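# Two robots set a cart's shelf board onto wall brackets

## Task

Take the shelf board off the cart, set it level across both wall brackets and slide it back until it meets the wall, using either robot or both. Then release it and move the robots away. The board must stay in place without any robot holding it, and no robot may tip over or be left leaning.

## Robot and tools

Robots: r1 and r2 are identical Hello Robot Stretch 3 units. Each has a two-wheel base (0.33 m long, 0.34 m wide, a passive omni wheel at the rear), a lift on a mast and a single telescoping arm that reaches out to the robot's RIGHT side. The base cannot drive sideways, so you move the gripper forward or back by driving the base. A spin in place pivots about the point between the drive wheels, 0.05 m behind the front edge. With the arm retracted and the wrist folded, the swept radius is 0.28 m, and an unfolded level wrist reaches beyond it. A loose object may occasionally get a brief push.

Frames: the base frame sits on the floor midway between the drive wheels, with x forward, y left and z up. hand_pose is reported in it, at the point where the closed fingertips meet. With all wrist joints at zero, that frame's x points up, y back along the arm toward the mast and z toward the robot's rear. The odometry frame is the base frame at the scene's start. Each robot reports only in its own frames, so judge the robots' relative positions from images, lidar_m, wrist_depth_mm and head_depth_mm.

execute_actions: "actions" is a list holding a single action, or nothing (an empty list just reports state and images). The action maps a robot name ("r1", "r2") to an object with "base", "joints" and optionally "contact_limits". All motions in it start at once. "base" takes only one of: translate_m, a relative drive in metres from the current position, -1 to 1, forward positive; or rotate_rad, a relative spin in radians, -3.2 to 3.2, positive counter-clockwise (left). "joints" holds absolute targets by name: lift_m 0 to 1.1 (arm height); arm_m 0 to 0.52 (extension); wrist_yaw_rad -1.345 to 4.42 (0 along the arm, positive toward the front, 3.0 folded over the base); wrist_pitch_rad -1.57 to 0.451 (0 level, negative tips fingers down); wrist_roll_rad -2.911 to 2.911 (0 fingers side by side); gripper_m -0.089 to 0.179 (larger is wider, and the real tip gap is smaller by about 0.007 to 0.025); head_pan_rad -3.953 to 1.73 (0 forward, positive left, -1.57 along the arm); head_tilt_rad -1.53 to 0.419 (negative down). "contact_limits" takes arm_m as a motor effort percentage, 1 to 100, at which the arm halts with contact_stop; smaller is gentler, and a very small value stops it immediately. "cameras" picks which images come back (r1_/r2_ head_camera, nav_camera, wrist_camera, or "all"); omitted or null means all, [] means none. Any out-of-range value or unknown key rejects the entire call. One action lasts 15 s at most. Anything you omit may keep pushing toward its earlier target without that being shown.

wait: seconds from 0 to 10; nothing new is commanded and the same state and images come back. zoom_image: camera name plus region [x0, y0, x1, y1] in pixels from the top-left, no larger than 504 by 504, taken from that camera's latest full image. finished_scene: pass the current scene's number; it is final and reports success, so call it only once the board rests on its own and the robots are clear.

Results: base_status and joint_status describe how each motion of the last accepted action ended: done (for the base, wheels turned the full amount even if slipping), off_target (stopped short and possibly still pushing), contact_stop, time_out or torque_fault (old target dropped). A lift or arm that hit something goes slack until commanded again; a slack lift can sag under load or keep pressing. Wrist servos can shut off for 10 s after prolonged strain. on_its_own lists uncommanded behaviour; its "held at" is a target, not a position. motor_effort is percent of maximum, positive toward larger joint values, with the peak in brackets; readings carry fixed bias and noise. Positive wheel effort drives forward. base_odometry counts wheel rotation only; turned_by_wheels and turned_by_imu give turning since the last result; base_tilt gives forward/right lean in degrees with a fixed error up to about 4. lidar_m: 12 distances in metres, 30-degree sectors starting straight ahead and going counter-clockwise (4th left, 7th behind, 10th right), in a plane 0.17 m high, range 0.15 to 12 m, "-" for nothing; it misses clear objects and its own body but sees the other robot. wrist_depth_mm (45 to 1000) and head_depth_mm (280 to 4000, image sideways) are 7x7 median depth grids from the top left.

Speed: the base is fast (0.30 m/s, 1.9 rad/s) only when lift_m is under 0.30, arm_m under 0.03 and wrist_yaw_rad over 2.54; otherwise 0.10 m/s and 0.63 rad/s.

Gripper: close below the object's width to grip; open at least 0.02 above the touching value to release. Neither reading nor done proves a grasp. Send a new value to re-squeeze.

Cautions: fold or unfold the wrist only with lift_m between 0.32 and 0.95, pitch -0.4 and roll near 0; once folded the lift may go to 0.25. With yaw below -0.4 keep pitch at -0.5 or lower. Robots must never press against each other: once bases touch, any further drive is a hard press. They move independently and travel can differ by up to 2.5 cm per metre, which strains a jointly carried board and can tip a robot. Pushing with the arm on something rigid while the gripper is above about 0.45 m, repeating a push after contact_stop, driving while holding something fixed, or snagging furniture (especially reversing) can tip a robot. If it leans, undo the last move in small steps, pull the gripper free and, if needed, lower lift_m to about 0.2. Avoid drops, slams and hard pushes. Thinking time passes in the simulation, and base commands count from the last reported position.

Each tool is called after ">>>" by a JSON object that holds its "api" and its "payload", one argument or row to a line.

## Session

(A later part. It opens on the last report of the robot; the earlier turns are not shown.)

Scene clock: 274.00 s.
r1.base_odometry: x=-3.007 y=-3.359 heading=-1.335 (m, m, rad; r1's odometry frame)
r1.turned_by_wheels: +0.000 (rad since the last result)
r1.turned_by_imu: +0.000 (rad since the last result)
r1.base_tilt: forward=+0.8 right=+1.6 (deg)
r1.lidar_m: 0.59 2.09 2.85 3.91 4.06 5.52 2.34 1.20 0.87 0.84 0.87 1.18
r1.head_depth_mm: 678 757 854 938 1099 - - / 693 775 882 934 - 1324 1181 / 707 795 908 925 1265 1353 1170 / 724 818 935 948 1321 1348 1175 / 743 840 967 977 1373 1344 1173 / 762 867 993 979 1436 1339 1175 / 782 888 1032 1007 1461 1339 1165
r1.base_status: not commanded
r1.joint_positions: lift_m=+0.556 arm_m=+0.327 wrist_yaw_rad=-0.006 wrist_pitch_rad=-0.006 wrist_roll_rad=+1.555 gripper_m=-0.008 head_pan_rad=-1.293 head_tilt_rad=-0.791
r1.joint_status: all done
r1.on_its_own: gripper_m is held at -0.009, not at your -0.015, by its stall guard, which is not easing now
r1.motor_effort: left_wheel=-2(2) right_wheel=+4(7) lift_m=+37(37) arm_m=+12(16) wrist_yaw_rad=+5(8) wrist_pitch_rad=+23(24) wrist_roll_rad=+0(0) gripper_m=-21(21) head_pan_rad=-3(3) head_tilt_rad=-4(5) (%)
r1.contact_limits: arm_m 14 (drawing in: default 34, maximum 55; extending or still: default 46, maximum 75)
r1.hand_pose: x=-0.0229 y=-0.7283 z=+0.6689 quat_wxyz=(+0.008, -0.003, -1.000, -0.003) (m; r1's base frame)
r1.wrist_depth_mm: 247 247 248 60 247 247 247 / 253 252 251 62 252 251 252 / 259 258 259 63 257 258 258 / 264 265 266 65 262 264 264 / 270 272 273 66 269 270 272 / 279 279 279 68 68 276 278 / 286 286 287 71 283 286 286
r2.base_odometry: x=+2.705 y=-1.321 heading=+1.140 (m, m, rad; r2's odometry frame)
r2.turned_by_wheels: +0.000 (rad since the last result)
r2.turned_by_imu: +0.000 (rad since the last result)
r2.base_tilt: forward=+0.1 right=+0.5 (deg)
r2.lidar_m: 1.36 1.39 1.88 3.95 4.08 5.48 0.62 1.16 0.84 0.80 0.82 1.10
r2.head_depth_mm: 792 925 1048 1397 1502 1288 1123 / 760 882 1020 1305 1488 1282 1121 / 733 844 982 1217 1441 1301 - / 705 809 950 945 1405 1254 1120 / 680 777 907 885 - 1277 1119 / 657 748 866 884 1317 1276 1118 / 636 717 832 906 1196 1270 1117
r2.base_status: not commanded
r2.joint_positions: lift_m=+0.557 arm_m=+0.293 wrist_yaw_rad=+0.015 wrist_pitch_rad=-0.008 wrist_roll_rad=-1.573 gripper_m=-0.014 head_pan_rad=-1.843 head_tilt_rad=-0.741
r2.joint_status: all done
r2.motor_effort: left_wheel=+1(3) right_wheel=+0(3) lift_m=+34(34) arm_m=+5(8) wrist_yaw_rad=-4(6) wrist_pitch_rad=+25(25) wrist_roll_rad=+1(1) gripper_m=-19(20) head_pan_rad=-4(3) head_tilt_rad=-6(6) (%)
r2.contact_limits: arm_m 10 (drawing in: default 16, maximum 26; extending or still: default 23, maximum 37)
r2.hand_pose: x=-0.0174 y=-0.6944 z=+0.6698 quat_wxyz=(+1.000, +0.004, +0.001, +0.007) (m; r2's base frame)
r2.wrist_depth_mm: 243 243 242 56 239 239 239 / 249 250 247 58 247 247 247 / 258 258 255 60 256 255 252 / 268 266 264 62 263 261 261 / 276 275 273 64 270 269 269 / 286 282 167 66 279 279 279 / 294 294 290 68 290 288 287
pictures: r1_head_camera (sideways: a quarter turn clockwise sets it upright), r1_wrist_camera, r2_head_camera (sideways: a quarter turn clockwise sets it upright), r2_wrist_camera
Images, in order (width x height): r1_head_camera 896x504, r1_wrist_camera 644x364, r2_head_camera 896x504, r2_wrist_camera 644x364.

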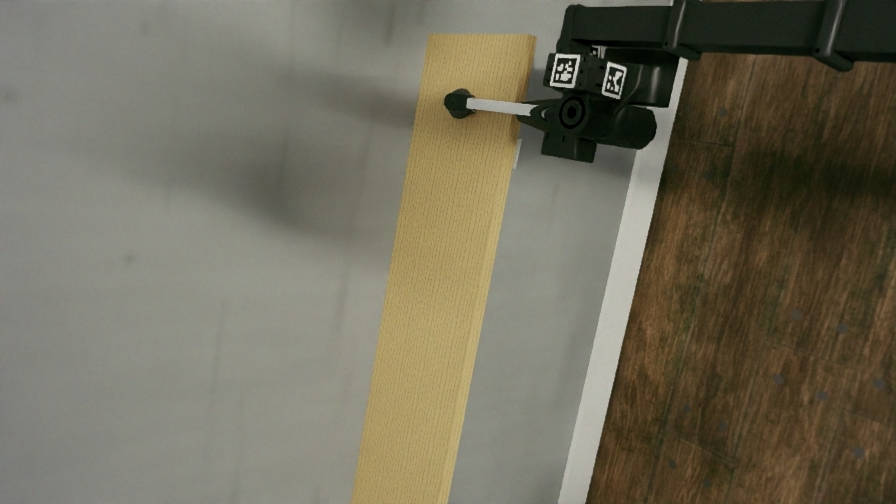

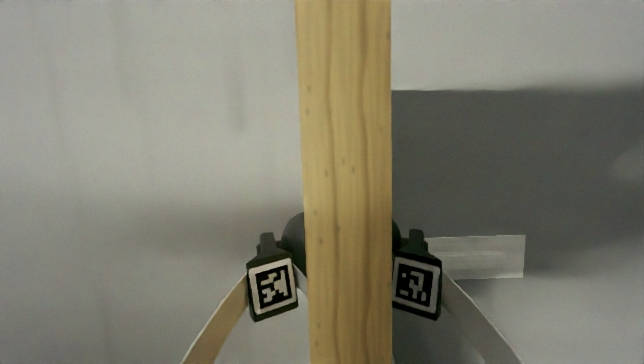

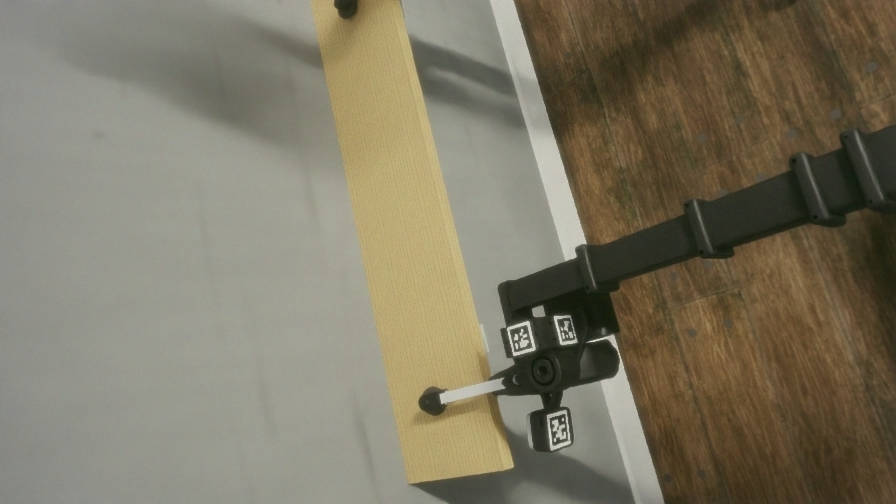

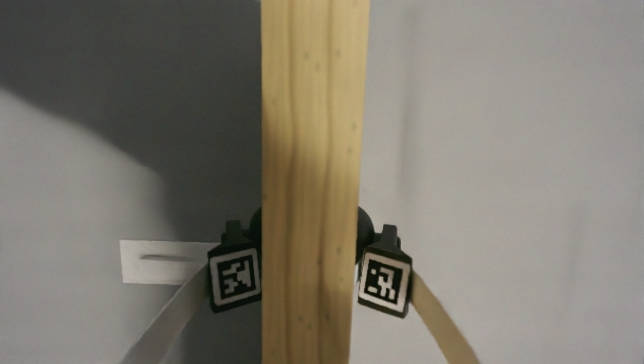

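>>> {"api": "execute_actions", "payload": {
  "actions": [
    {"r1": {"joints": {"gripper_m": 0.08}}, "r2": {"joints": {"gripper_m": 0.08}}}
  ],
  "cameras": ["r2_wrist_camera", "r1_wrist_camera", "r2_head_camera", "r1_head_camera"]
}}

Scene clock: 275.63 s.
r1.base_odometry: x=-3.007 y=-3.359 heading=-1.335 (m, m, rad; r1's odometry frame)
r1.turned_by_wheels: +0.000 (rad since the last result)
r1.turned_by_imu: +0.000 (rad since the last result)
r1.base_tilt: forward=+0.6 right=+1.7 (deg)
r1.lidar_m: 0.58 2.09 2.84 3.90 4.07 5.50 2.33 1.20 0.87 0.84 0.86 1.18
r1.head_depth_mm: 676 755 855 939 1098 - - / 691 775 880 930 - 1332 1174 / 708 794 905 929 1276 1350 1176 / 724 816 936 951 1311 1353 1177 / 742 838 965 954 1370 1344 1170 / 760 866 994 978 1427 1341 1174 / 781 889 1029 1008 1467 1343 1166
r1.base_status: not commanded
r1.joint_positions: lift_m=+0.556 arm_m=+0.328 wrist_yaw_rad=-0.002 wrist_pitch_rad=+0.021 wrist_roll_rad=+1.555 gripper_m=+0.080 head_pan_rad=-1.293 head_tilt_rad=-0.791
r1.joint_status: all done
r1.motor_effort: left_wheel=-1(1) right_wheel=+2(4) lift_m=+37(37) arm_m=+5(12) wrist_yaw_rad=+2(5) wrist_pitch_rad=+12(23) wrist_roll_rad=+0(1) gripper_m=-1(79) head_pan_rad=-3(4) head_tilt_rad=-5(5) (%)
r1.hand_pose: x=-0.0219 y=-0.7293 z=+0.6759 quat_wxyz=(+0.008, -0.001, -1.000, +0.010) (m; r1's base frame)
r1.wrist_depth_mm: 251 248 247 243 58 242 238 / 258 256 253 250 59 245 245 / 265 262 259 256 61 253 252 / 271 269 266 263 62 260 256 / 278 276 272 269 64 266 262 / 284 282 - 276 66 272 268 / 292 292 286 286 68 282 278
r2.base_odometry: x=+2.705 y=-1.321 heading=+1.140 (m, m, rad; r2's odometry frame)
r2.turned_by_wheels: +0.000 (rad since the last result)
r2.turned_by_imu: +0.000 (rad since the last result)
r2.base_tilt: forward=+0.1 right=+0.5 (deg)
r2.lidar_m: 1.36 1.40 1.88 3.95 4.09 5.45 0.62 1.16 0.83 0.80 0.82 1.10
r2.head_depth_mm: 791 922 1047 1395 1511 1284 1129 / 759 882 1022 1311 1498 1284 1126 / 733 841 986 1224 1451 1297 - / 706 808 950 948 1396 1273 1118 / 679 777 904 892 - 1281 1120 / 657 747 868 865 1311 1276 1114 / 635 721 826 906 1193 1270 1109
r2.base_status: not commanded
r2.joint_positions: lift_m=+0.557 arm_m=+0.294 wrist_yaw_rad=+0.014 wrist_pitch_rad=+0.020 wrist_roll_rad=-1.573 gripper_m=+0.080 head_pan_rad=-1.843 head_tilt_rad=-0.741
r2.joint_status: all done
r2.motor_effort: left_wheel=+1(1) right_wheel=+0(0) lift_m=+34(34) arm_m=+2(6) wrist_yaw_rad=-3(4) wrist_pitch_rad=+14(25) wrist_roll_rad=+1(1) gripper_m=-1(80) head_pan_rad=-3(4) head_tilt_rad=-6(6) (%)
r2.hand_pose: x=-0.0177 y=-0.6953 z=+0.6767 quat_wxyz=(+1.000, -0.009, +0.001, +0.007) (m; r2's base frame)
r2.wrist_depth_mm: 237 238 54 238 240 242 242 / 244 244 56 245 248 247 250 / 251 251 58 251 254 257 257 / 259 259 60 260 265 265 265 / 268 268 61 268 271 273 272 / 276 275 64 279 281 284 286 / 285 286 66 289 292 292 295
pictures: r1_head_camera (sideways: a quarter turn clockwise sets it upright), r1_wrist_camera, r2_head_camera (sideways: a quarter turn clockwise sets it upright), r2_wrist_camera
Images, in order (width x height): r1_head_camera 896x504, r1_wrist_camera 644x364, r2_head_camera 896x504, r2_wrist_camera 644x364.

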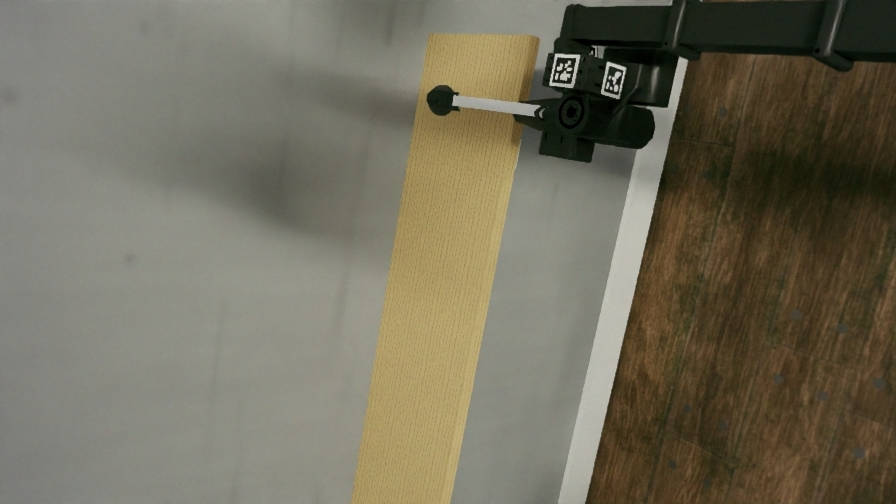

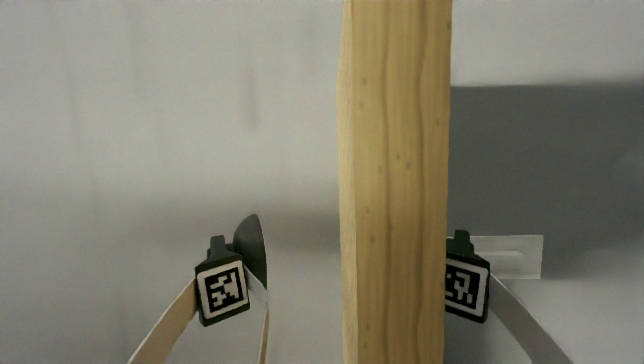

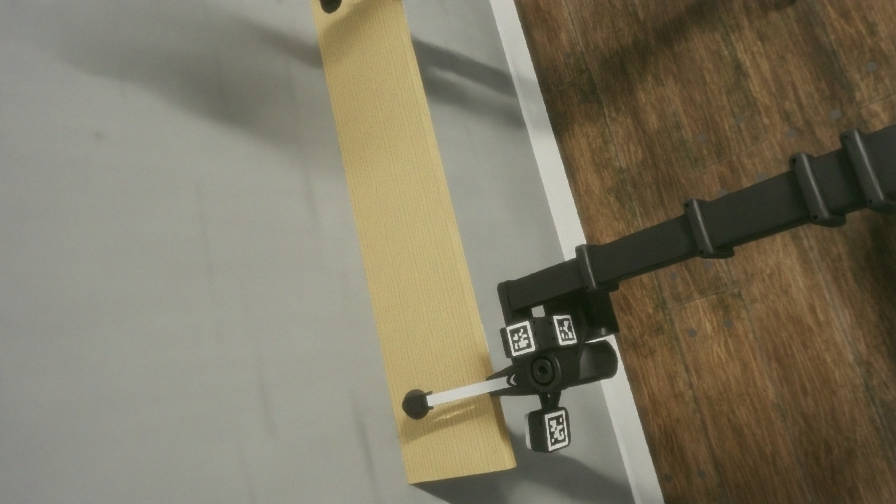

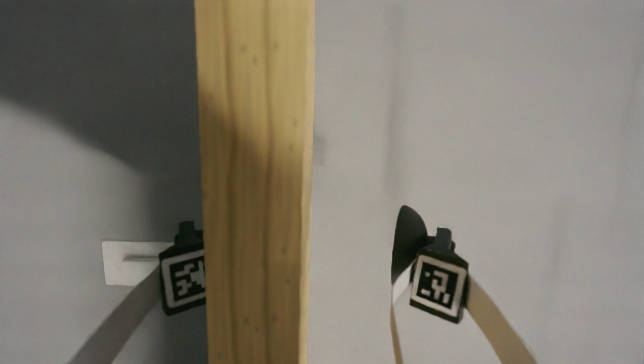

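>>> {"api": "execute_actions", "payload": {
  "actions": [
    {"r1": {"joints": {"gripper_m": 0.1, "lift_m": 0.551, "arm_m": 0.2}}, "r2": {"joints": {"gripper_m": 0.1, "lift_m": 0.552, "arm_m": 0.17}}}
  ],
  "cameras": ["r2_wrist_camera", "r1_wrist_camera", "r2_head_camera", "r1_head_camera"]
}}

Scene clock: 278.37 s.
r1.base_odometry: x=-3.007 y=-3.359 heading=-1.335 (m, m, rad; r1's odometry frame)
r1.turned_by_wheels: +0.000 (rad since the last result)
r1.turned_by_imu: +0.000 (rad since the last result)
r1.base_tilt: forward=+0.9 right=+1.7 (deg)
r1.lidar_m: 0.59 2.10 2.85 3.90 4.04 5.53 2.34 1.19 0.87 0.83 0.86 1.18
r1.head_depth_mm: 677 756 857 936 1162 1316 - / 692 775 881 930 1207 - 1156 / 709 795 907 927 1259 1351 1177 / 724 818 933 951 1314 1352 1172 / 744 839 960 955 1379 1341 1170 / 762 863 993 977 1429 1348 1171 / 783 887 1029 1011 1464 1345 1167
r1.base_status: not commanded
r1.joint_positions: lift_m=+0.551 arm_m=+0.200 wrist_yaw_rad=-0.001 wrist_pitch_rad=+0.030 wrist_roll_rad=+1.555 gripper_m=+0.100 head_pan_rad=-1.293 head_tilt_rad=-0.791
r1.joint_status: all done
r1.motor_effort: left_wheel=-1(1) right_wheel=+1(2) lift_m=+33(34) arm_m=-5(4) wrist_yaw_rad=+1(2) wrist_pitch_rad=+9(12) wrist_roll_rad=+0(0) gripper_m=+0(73) head_pan_rad=-3(4) head_tilt_rad=-4(4) (%)
r1.hand_pose: x=-0.0216 y=-0.6021 z=+0.6731 quat_wxyz=(+0.008, -0.001, -1.000, +0.014) (m; r1's base frame)
r1.wrist_depth_mm: 374 373 366 362 357 354 351 / 388 381 376 368 367 364 362 / 391 386 387 377 377 370 368 / 407 399 393 390 382 381 376 / 415 411 402 399 397 392 385 / 427 421 417 408 409 399 399 / 438 432 426 427 418 414 405
r2.base_odometry: x=+2.705 y=-1.321 heading=+1.140 (m, m, rad; r2's odometry frame)
r2.turned_by_wheels: +0.000 (rad since the last result)
r2.turned_by_imu: +0.001 (rad since the last result)
r2.base_tilt: forward=+0.1 right=+0.5 (deg)
r2.lidar_m: 1.36 1.40 1.88 3.94 4.06 5.47 0.63 1.16 0.84 0.80 0.82 1.10
r2.head_depth_mm: 792 925 1051 1392 1507 1286 1126 / 762 884 1020 1307 1490 1287 1124 / 732 843 985 1224 1445 1304 - / 705 809 951 948 1394 1231 1119 / 680 778 908 918 1298 1228 1123 / 659 749 868 888 1247 1260 1115 / 636 719 831 906 1188 1270 1115
r2.base_status: not commanded
r2.joint_positions: lift_m=+0.552 arm_m=+0.170 wrist_yaw_rad=+0.012 wrist_pitch_rad=+0.031 wrist_roll_rad=-1.573 gripper_m=+0.100 head_pan_rad=-1.843 head_tilt_rad=-0.741
r2.joint_status: all done
r2.motor_effort: left_wheel=+1(1) right_wheel=+1(0) lift_m=+31(32) arm_m=-1(4) wrist_yaw_rad=-2(3) wrist_pitch_rad=+10(14) wrist_roll_rad=+1(1) gripper_m=+1(72) head_pan_rad=-3(3) head_tilt_rad=-7(6) (%)
r2.hand_pose: x=-0.0180 y=-0.5721 z=+0.6747 quat_wxyz=(+1.000, -0.015, +0.001, +0.006) (m; r2's base frame)
r2.wrist_depth_mm: 350 347 352 352 356 357 358 / 356 360 361 362 363 370 372 / 366 369 371 368 380 379 384 / 374 379 385 383 391 392 397 / 391 391 396 396 399 407 405 / 402 401 415 409 420 419 427 / 416 425 426 427 432 438 437
pictures: r1_head_camera (sideways: a quarter turn clockwise sets it upright), r1_wrist_camera, r2_head_camera (sideways: a quarter turn clockwise sets it upright), r2_wrist_camera
Images, in order (width x height): r1_head_camera 896x504, r1_wrist_camera 644x364, r2_head_camera 896x504, r2_wrist_camera 644x364.

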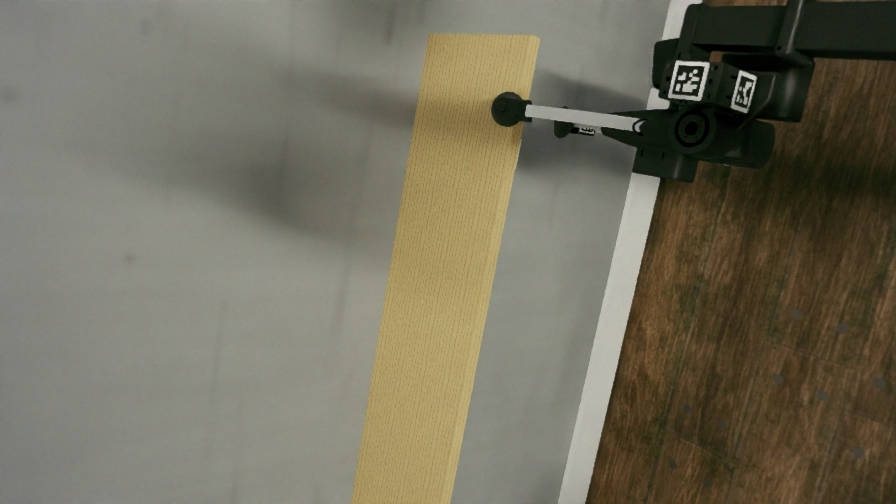

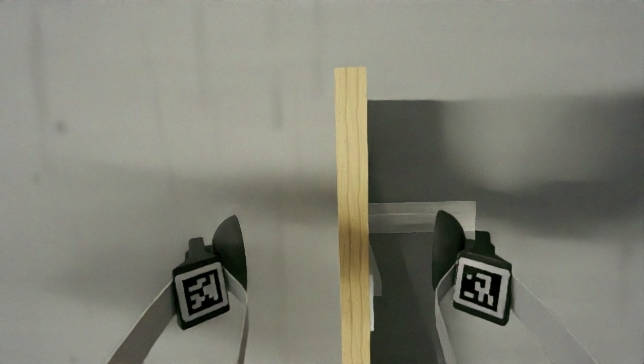

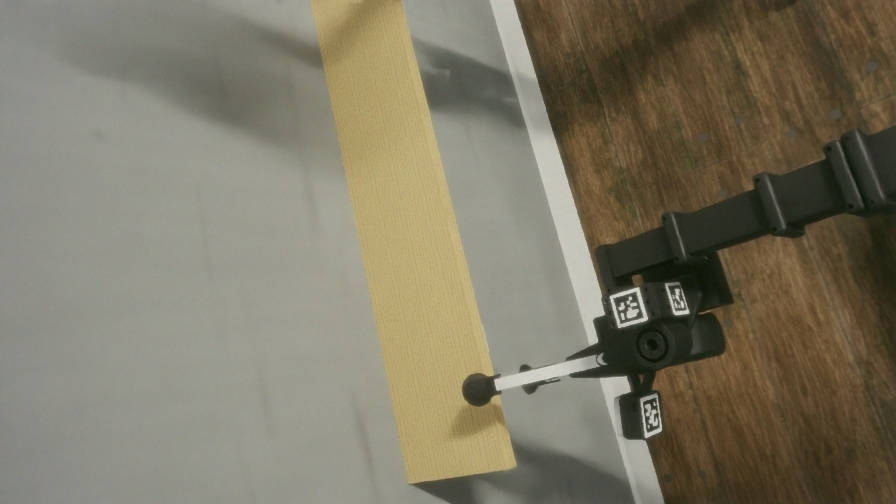

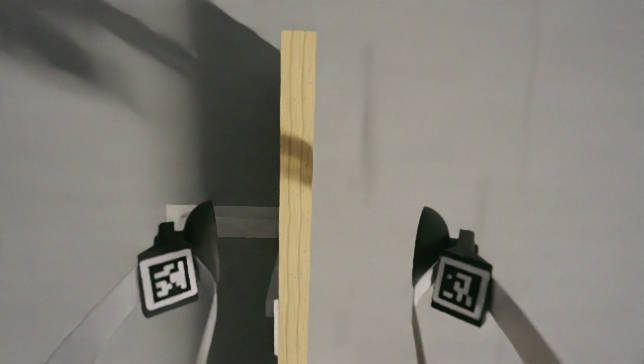

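>>> {"api": "execute_actions", "payload": {
  "actions": [
    {"r1": {"base": {"translate_m": -0.4}, "joints": {"arm_m": 0.02, "head_pan_rad": -1.0, "head_tilt_rad": -0.5}}, "r2": {"base": {"translate_m": 0.4}, "joints": {"arm_m": 0.02, "head_pan_rad": -2.1, "head_tilt_rad": -0.5}}}
  ]
}}

Scene clock: 283.63 s.
r1.base_odometry: x=-3.100 y=-2.970 heading=-1.335 (m, m, rad; r1's odometry frame)
r1.turned_by_wheels: +0.000 (rad since the last result)
r1.turned_by_imu: +0.000 (rad since the last result)
r1.base_tilt: forward=+0.7 right=+1.8 (deg)
r1.lidar_m: 1.38 2.49 3.40 3.90 4.06 5.47 1.94 1.19 0.87 0.84 0.87 1.18
r1.head_depth_mm: 692 738 790 847 915 997 1094 / 727 774 832 897 976 1067 1182 / 763 820 883 957 1006 1150 1268 / 805 869 941 1022 1040 1249 1332 / 851 923 1001 1099 1080 1365 1366 / 906 980 1076 1187 1134 1507 1362 / 961 1051 1156 1267 1456 1599 1363
r1.base_status: done
r1.joint_positions: lift_m=+0.551 arm_m=+0.020 wrist_yaw_rad=-0.001 wrist_pitch_rad=+0.030 wrist_roll_rad=+1.555 gripper_m=+0.100 head_pan_rad=-1.007 head_tilt_rad=-0.507
r1.joint_status: all done
r1.motor_effort: left_wheel=+0(4) right_wheel=+0(6) lift_m=+33(33) arm_m=-5(4) wrist_yaw_rad=+1(1) wrist_pitch_rad=+8(9) wrist_roll_rad=+0(0) gripper_m=+0(1) head_pan_rad=+4(24) head_tilt_rad=+4(27) (%)
r1.hand_pose: x=-0.0216 y=-0.4221 z=+0.6732 quat_wxyz=(+0.008, -0.001, -1.000, +0.014) (m; r1's base frame)
r1.wrist_depth_mm: 546 545 540 531 527 522 514 / 558 560 551 547 537 527 526 / 578 572 566 556 552 546 538 / 598 587 585 578 565 568 554 / 610 595 590 586 582 576 566 / 625 614 599 605 596 580 578 / 648 639 633 623 612 606 590
r2.base_odometry: x=+2.872 y=-0.958 heading=+1.140 (m, m, rad; r2's odometry frame)
r2.turned_by_wheels: +0.000 (rad since the last result)
r2.turned_by_imu: +0.002 (rad since the last result)
r2.base_tilt: forward=+0.3 right=+0.6 (deg)
r2.lidar_m: 0.96 0.99 1.33 3.43 4.08 5.48 1.42 1.15 0.82 0.79 0.81 1.00
r2.head_depth_mm: 964 1093 1261 1313 1714 1479 1231 / 890 999 1134 1191 1577 1469 1228 / 826 918 1028 1135 1378 1475 1225 / 772 849 949 1051 999 1386 1231 / 723 791 876 982 1071 1286 1227 / 681 740 815 903 1011 1158 1220 / 641 698 761 837 931 1047 1165
r2.base_status: done
r2.joint_positions: lift_m=+0.552 arm_m=+0.020 wrist_yaw_rad=+0.012 wrist_pitch_rad=+0.031 wrist_roll_rad=-1.573 gripper_m=+0.100 head_pan_rad=-2.093 head_tilt_rad=-0.507
r2.joint_status: all done
r2.motor_effort: left_wheel=+0(8) right_wheel=+0(5) lift_m=+31(31) arm_m=-1(3) wrist_yaw_rad=-1(2) wrist_pitch_rad=+9(10) wrist_roll_rad=+1(1) gripper_m=+0(0) head_pan_rad=-4(21) head_tilt_rad=+4(29) (%)
r2.hand_pose: x=-0.0181 y=-0.4221 z=+0.6747 quat_wxyz=(+1.000, -0.015, +0.001, +0.006) (m; r2's base frame)
r2.wrist_depth_mm: 470 477 477 476 487 487 494 / 488 483 488 502 503 501 499 / 493 500 510 509 519 510 525 / 510 517 518 524 527 538 545 / 531 531 544 539 549 551 559 / 547 552 554 564 568 583 573 / 565 574 575 575 588 594 604
pictures: r1_head_camera (sideways: a quarter turn clockwise sets it upright), r1_nav_camera (sideways: a quarter turn counterclockwise sets it upright), r1_wrist_camera, r2_head_camera (sideways: a quarter turn clockwise sets it upright), r2_nav_camera (sideways: a quarter turn counterclockwise sets it upright), r2_wrist_camera
Images, in order (width x height): r1_head_camera 896x504, r1_nav_camera 672x504, r1_wrist_camera 644x364, r2_head_camera 896x504, r2_nav_camera 672x504, r2_wrist_camera 644x364.

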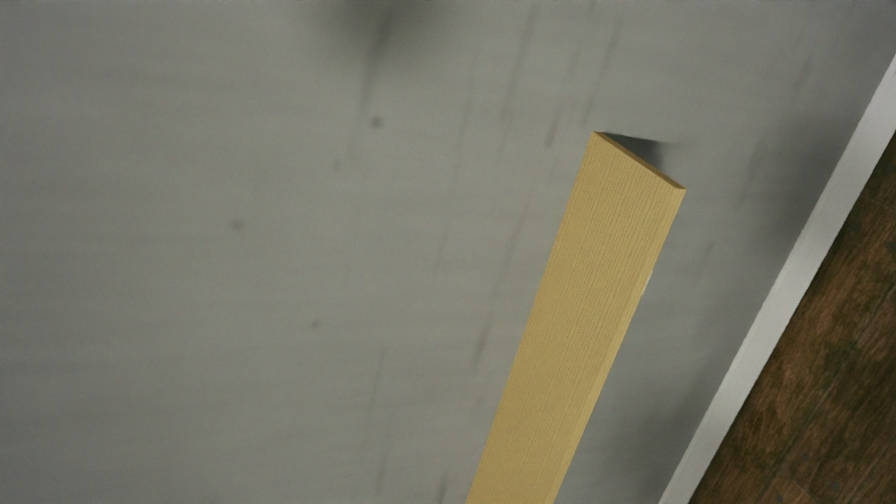

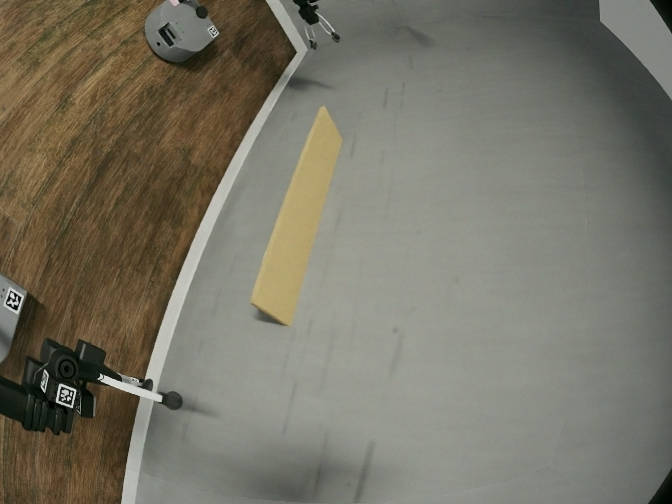

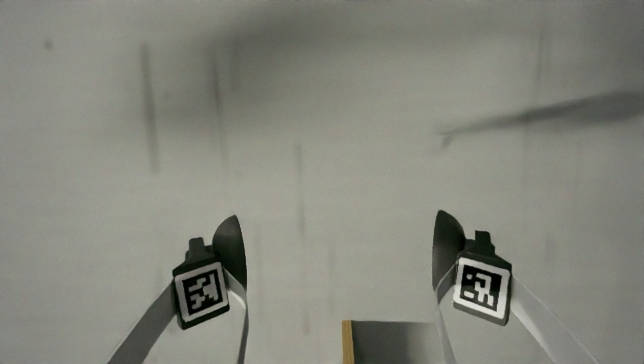

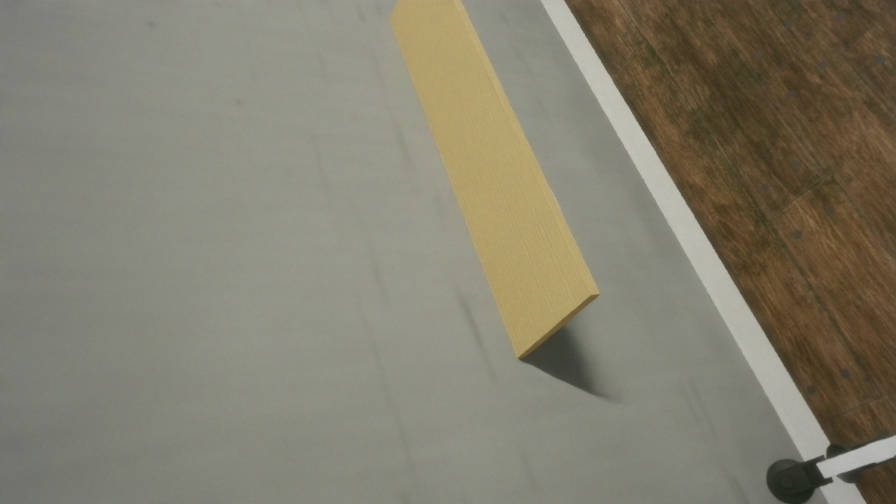

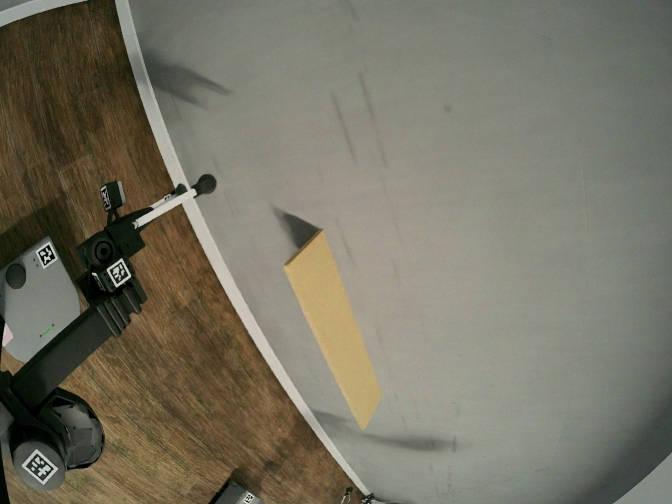

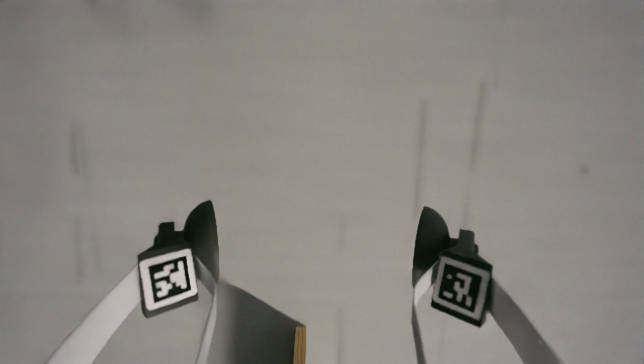

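>>> {"api": "execute_actions", "payload": {
  "actions": [
    {"r1": {"base": {"translate_m": -0.2}}, "r2": {"base": {"translate_m": 0.2}}}
  ],
  "cameras": ["r1_head_camera", "r2_head_camera", "r1_nav_camera"]
}}

Scene clock: 286.83 s.
r1.base_odometry: x=-3.147 y=-2.775 heading=-1.335 (m, m, rad; r1's odometry frame)
r1.turned_by_wheels: +0.000 (rad since the last result)
r1.turned_by_imu: +0.000 (rad since the last result)
r1.base_tilt: forward=+0.7 right=+1.7 (deg)
r1.lidar_m: 1.77 2.72 3.68 3.90 4.04 5.48 1.83 1.20 0.88 0.84 0.87 1.18
r1.head_depth_mm: 694 739 790 850 918 999 1094 / 728 777 834 900 976 1069 1186 / 764 819 885 957 1047 1152 1265 / 804 869 940 1024 1111 1254 1330 / 854 923 1004 1100 1086 1369 1368 / 906 981 1076 1189 1134 1500 1362 / 963 1052 1161 1266 1447 1595 1365
r1.base_status: done
r1.joint_positions: lift_m=+0.551 arm_m=+0.020 wrist_yaw_rad=-0.001 wrist_pitch_rad=+0.030 wrist_roll_rad=+1.555 gripper_m=+0.100 head_pan_rad=-1.007 head_tilt_rad=-0.507
r1.joint_status: not commanded
r1.motor_effort: left_wheel=+0(4) right_wheel=+0(6) lift_m=+33(33) arm_m=-5(5) wrist_yaw_rad=+1(1) wrist_pitch_rad=+9(8) wrist_roll_rad=+0(0) gripper_m=+1(1) head_pan_rad=+3(3) head_tilt_rad=+4(4) (%)
r1.hand_pose: x=-0.0216 y=-0.4221 z=+0.6732 quat_wxyz=(+0.008, -0.001, -1.000, +0.014) (m; r1's base frame)
r1.wrist_depth_mm: 550 550 542 536 524 521 516 / 564 556 555 547 539 536 527 / 576 577 561 561 551 544 547 / 595 591 579 572 567 560 558 / 612 605 588 586 577 574 568 / 627 615 611 602 600 583 589 / 643 637 629 621 613 600 590
r2.base_odometry: x=+2.956 y=-0.776 heading=+1.140 (m, m, rad; r2's odometry frame)
r2.turned_by_wheels: +0.000 (rad since the last result)
r2.turned_by_imu: +0.001 (rad since the last result)
r2.base_tilt: forward=+0.2 right=+0.5 (deg)
r2.lidar_m: 0.76 0.78 1.05 2.70 4.09 5.55 1.83 1.14 0.82 0.78 0.81 0.79
r2.head_depth_mm: 958 1083 1244 1304 1712 1473 1229 / 883 993 1122 1191 1555 1476 1224 / 821 912 1024 1126 1371 1474 1230 / 767 843 942 1060 1219 1389 1228 / 718 786 869 974 1099 1274 1232 / 675 735 809 896 1008 1148 1227 / 638 692 756 834 925 1046 1163
r2.base_status: done
r2.joint_positions: lift_m=+0.552 arm_m=+0.020 wrist_yaw_rad=+0.012 wrist_pitch_rad=+0.031 wrist_roll_rad=-1.573 gripper_m=+0.100 head_pan_rad=-2.093 head_tilt_rad=-0.507
r2.joint_status: not commanded
r2.motor_effort: left_wheel=+1(7) right_wheel=+0(2) lift_m=+31(31) arm_m=-2(1) wrist_yaw_rad=-2(2) wrist_pitch_rad=+10(10) wrist_roll_rad=+1(1) gripper_m=+0(0) head_pan_rad=-3(4) head_tilt_rad=+4(4) (%)
r2.hand_pose: x=-0.0181 y=-0.4221 z=+0.6747 quat_wxyz=(+1.000, -0.015, +0.001, +0.006) (m; r2's base frame)
r2.wrist_depth_mm: 467 468 472 476 480 484 483 / 478 481 482 491 499 501 502 / 492 496 498 505 513 515 521 / 509 513 511 518 520 527 536 / 526 517 536 542 538 546 551 / 543 546 548 558 561 569 569 / 565 560 576 572 585 587 588
pictures: r1_head_camera (sideways: a quarter turn clockwise sets it upright), r1_nav_camera (sideways: a quarter turn counterclockwise sets it upright), r2_head_camera (sideways: a quarter turn clockwise sets it upright)
Images, in order (width x height): r1_head_camera 896x504, r1_nav_camera 672x504, r2_head_camera 896x504.

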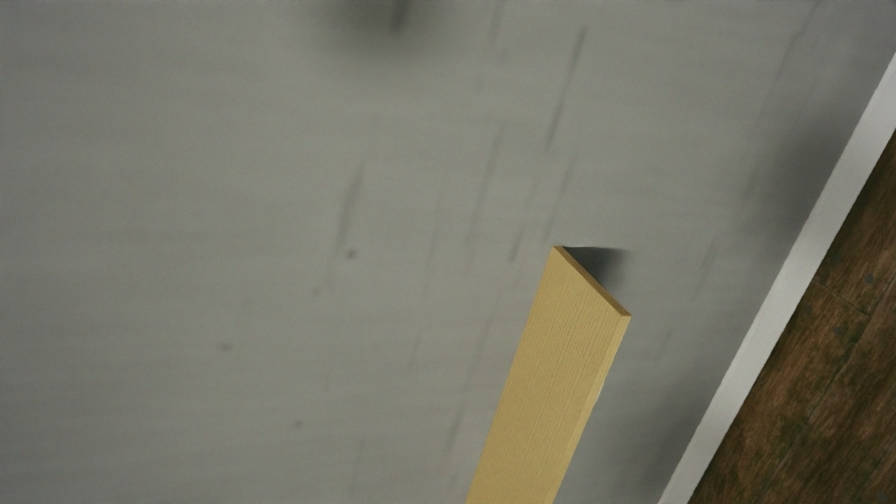

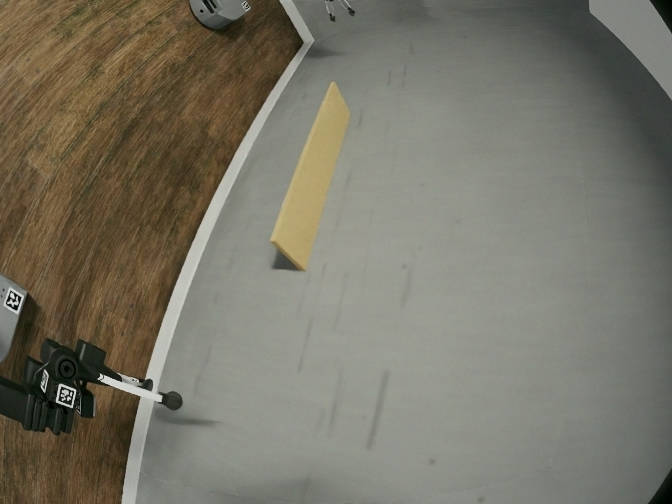

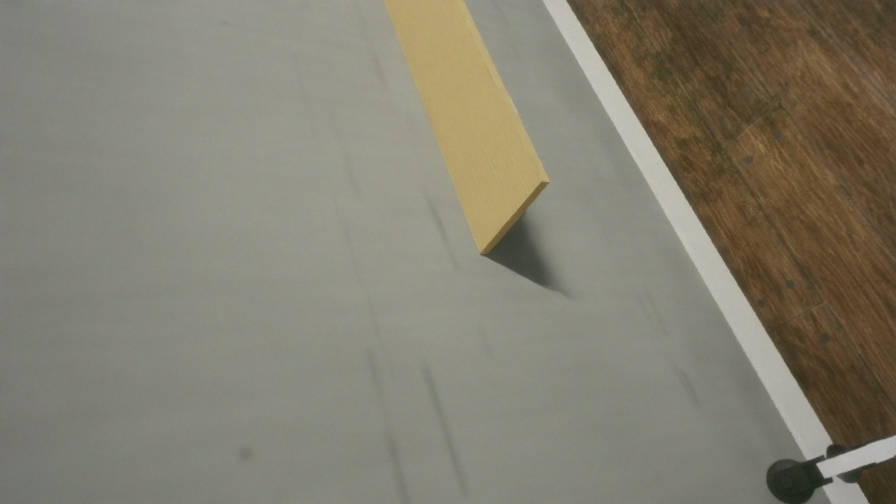

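The board is lying flat on both brackets with its back edge against the wall. Both robots have let go and moved clear.

>>> {"api": "finished_scene", "payload": {
  "scene": 2
}}

The scene is finished: the task was done.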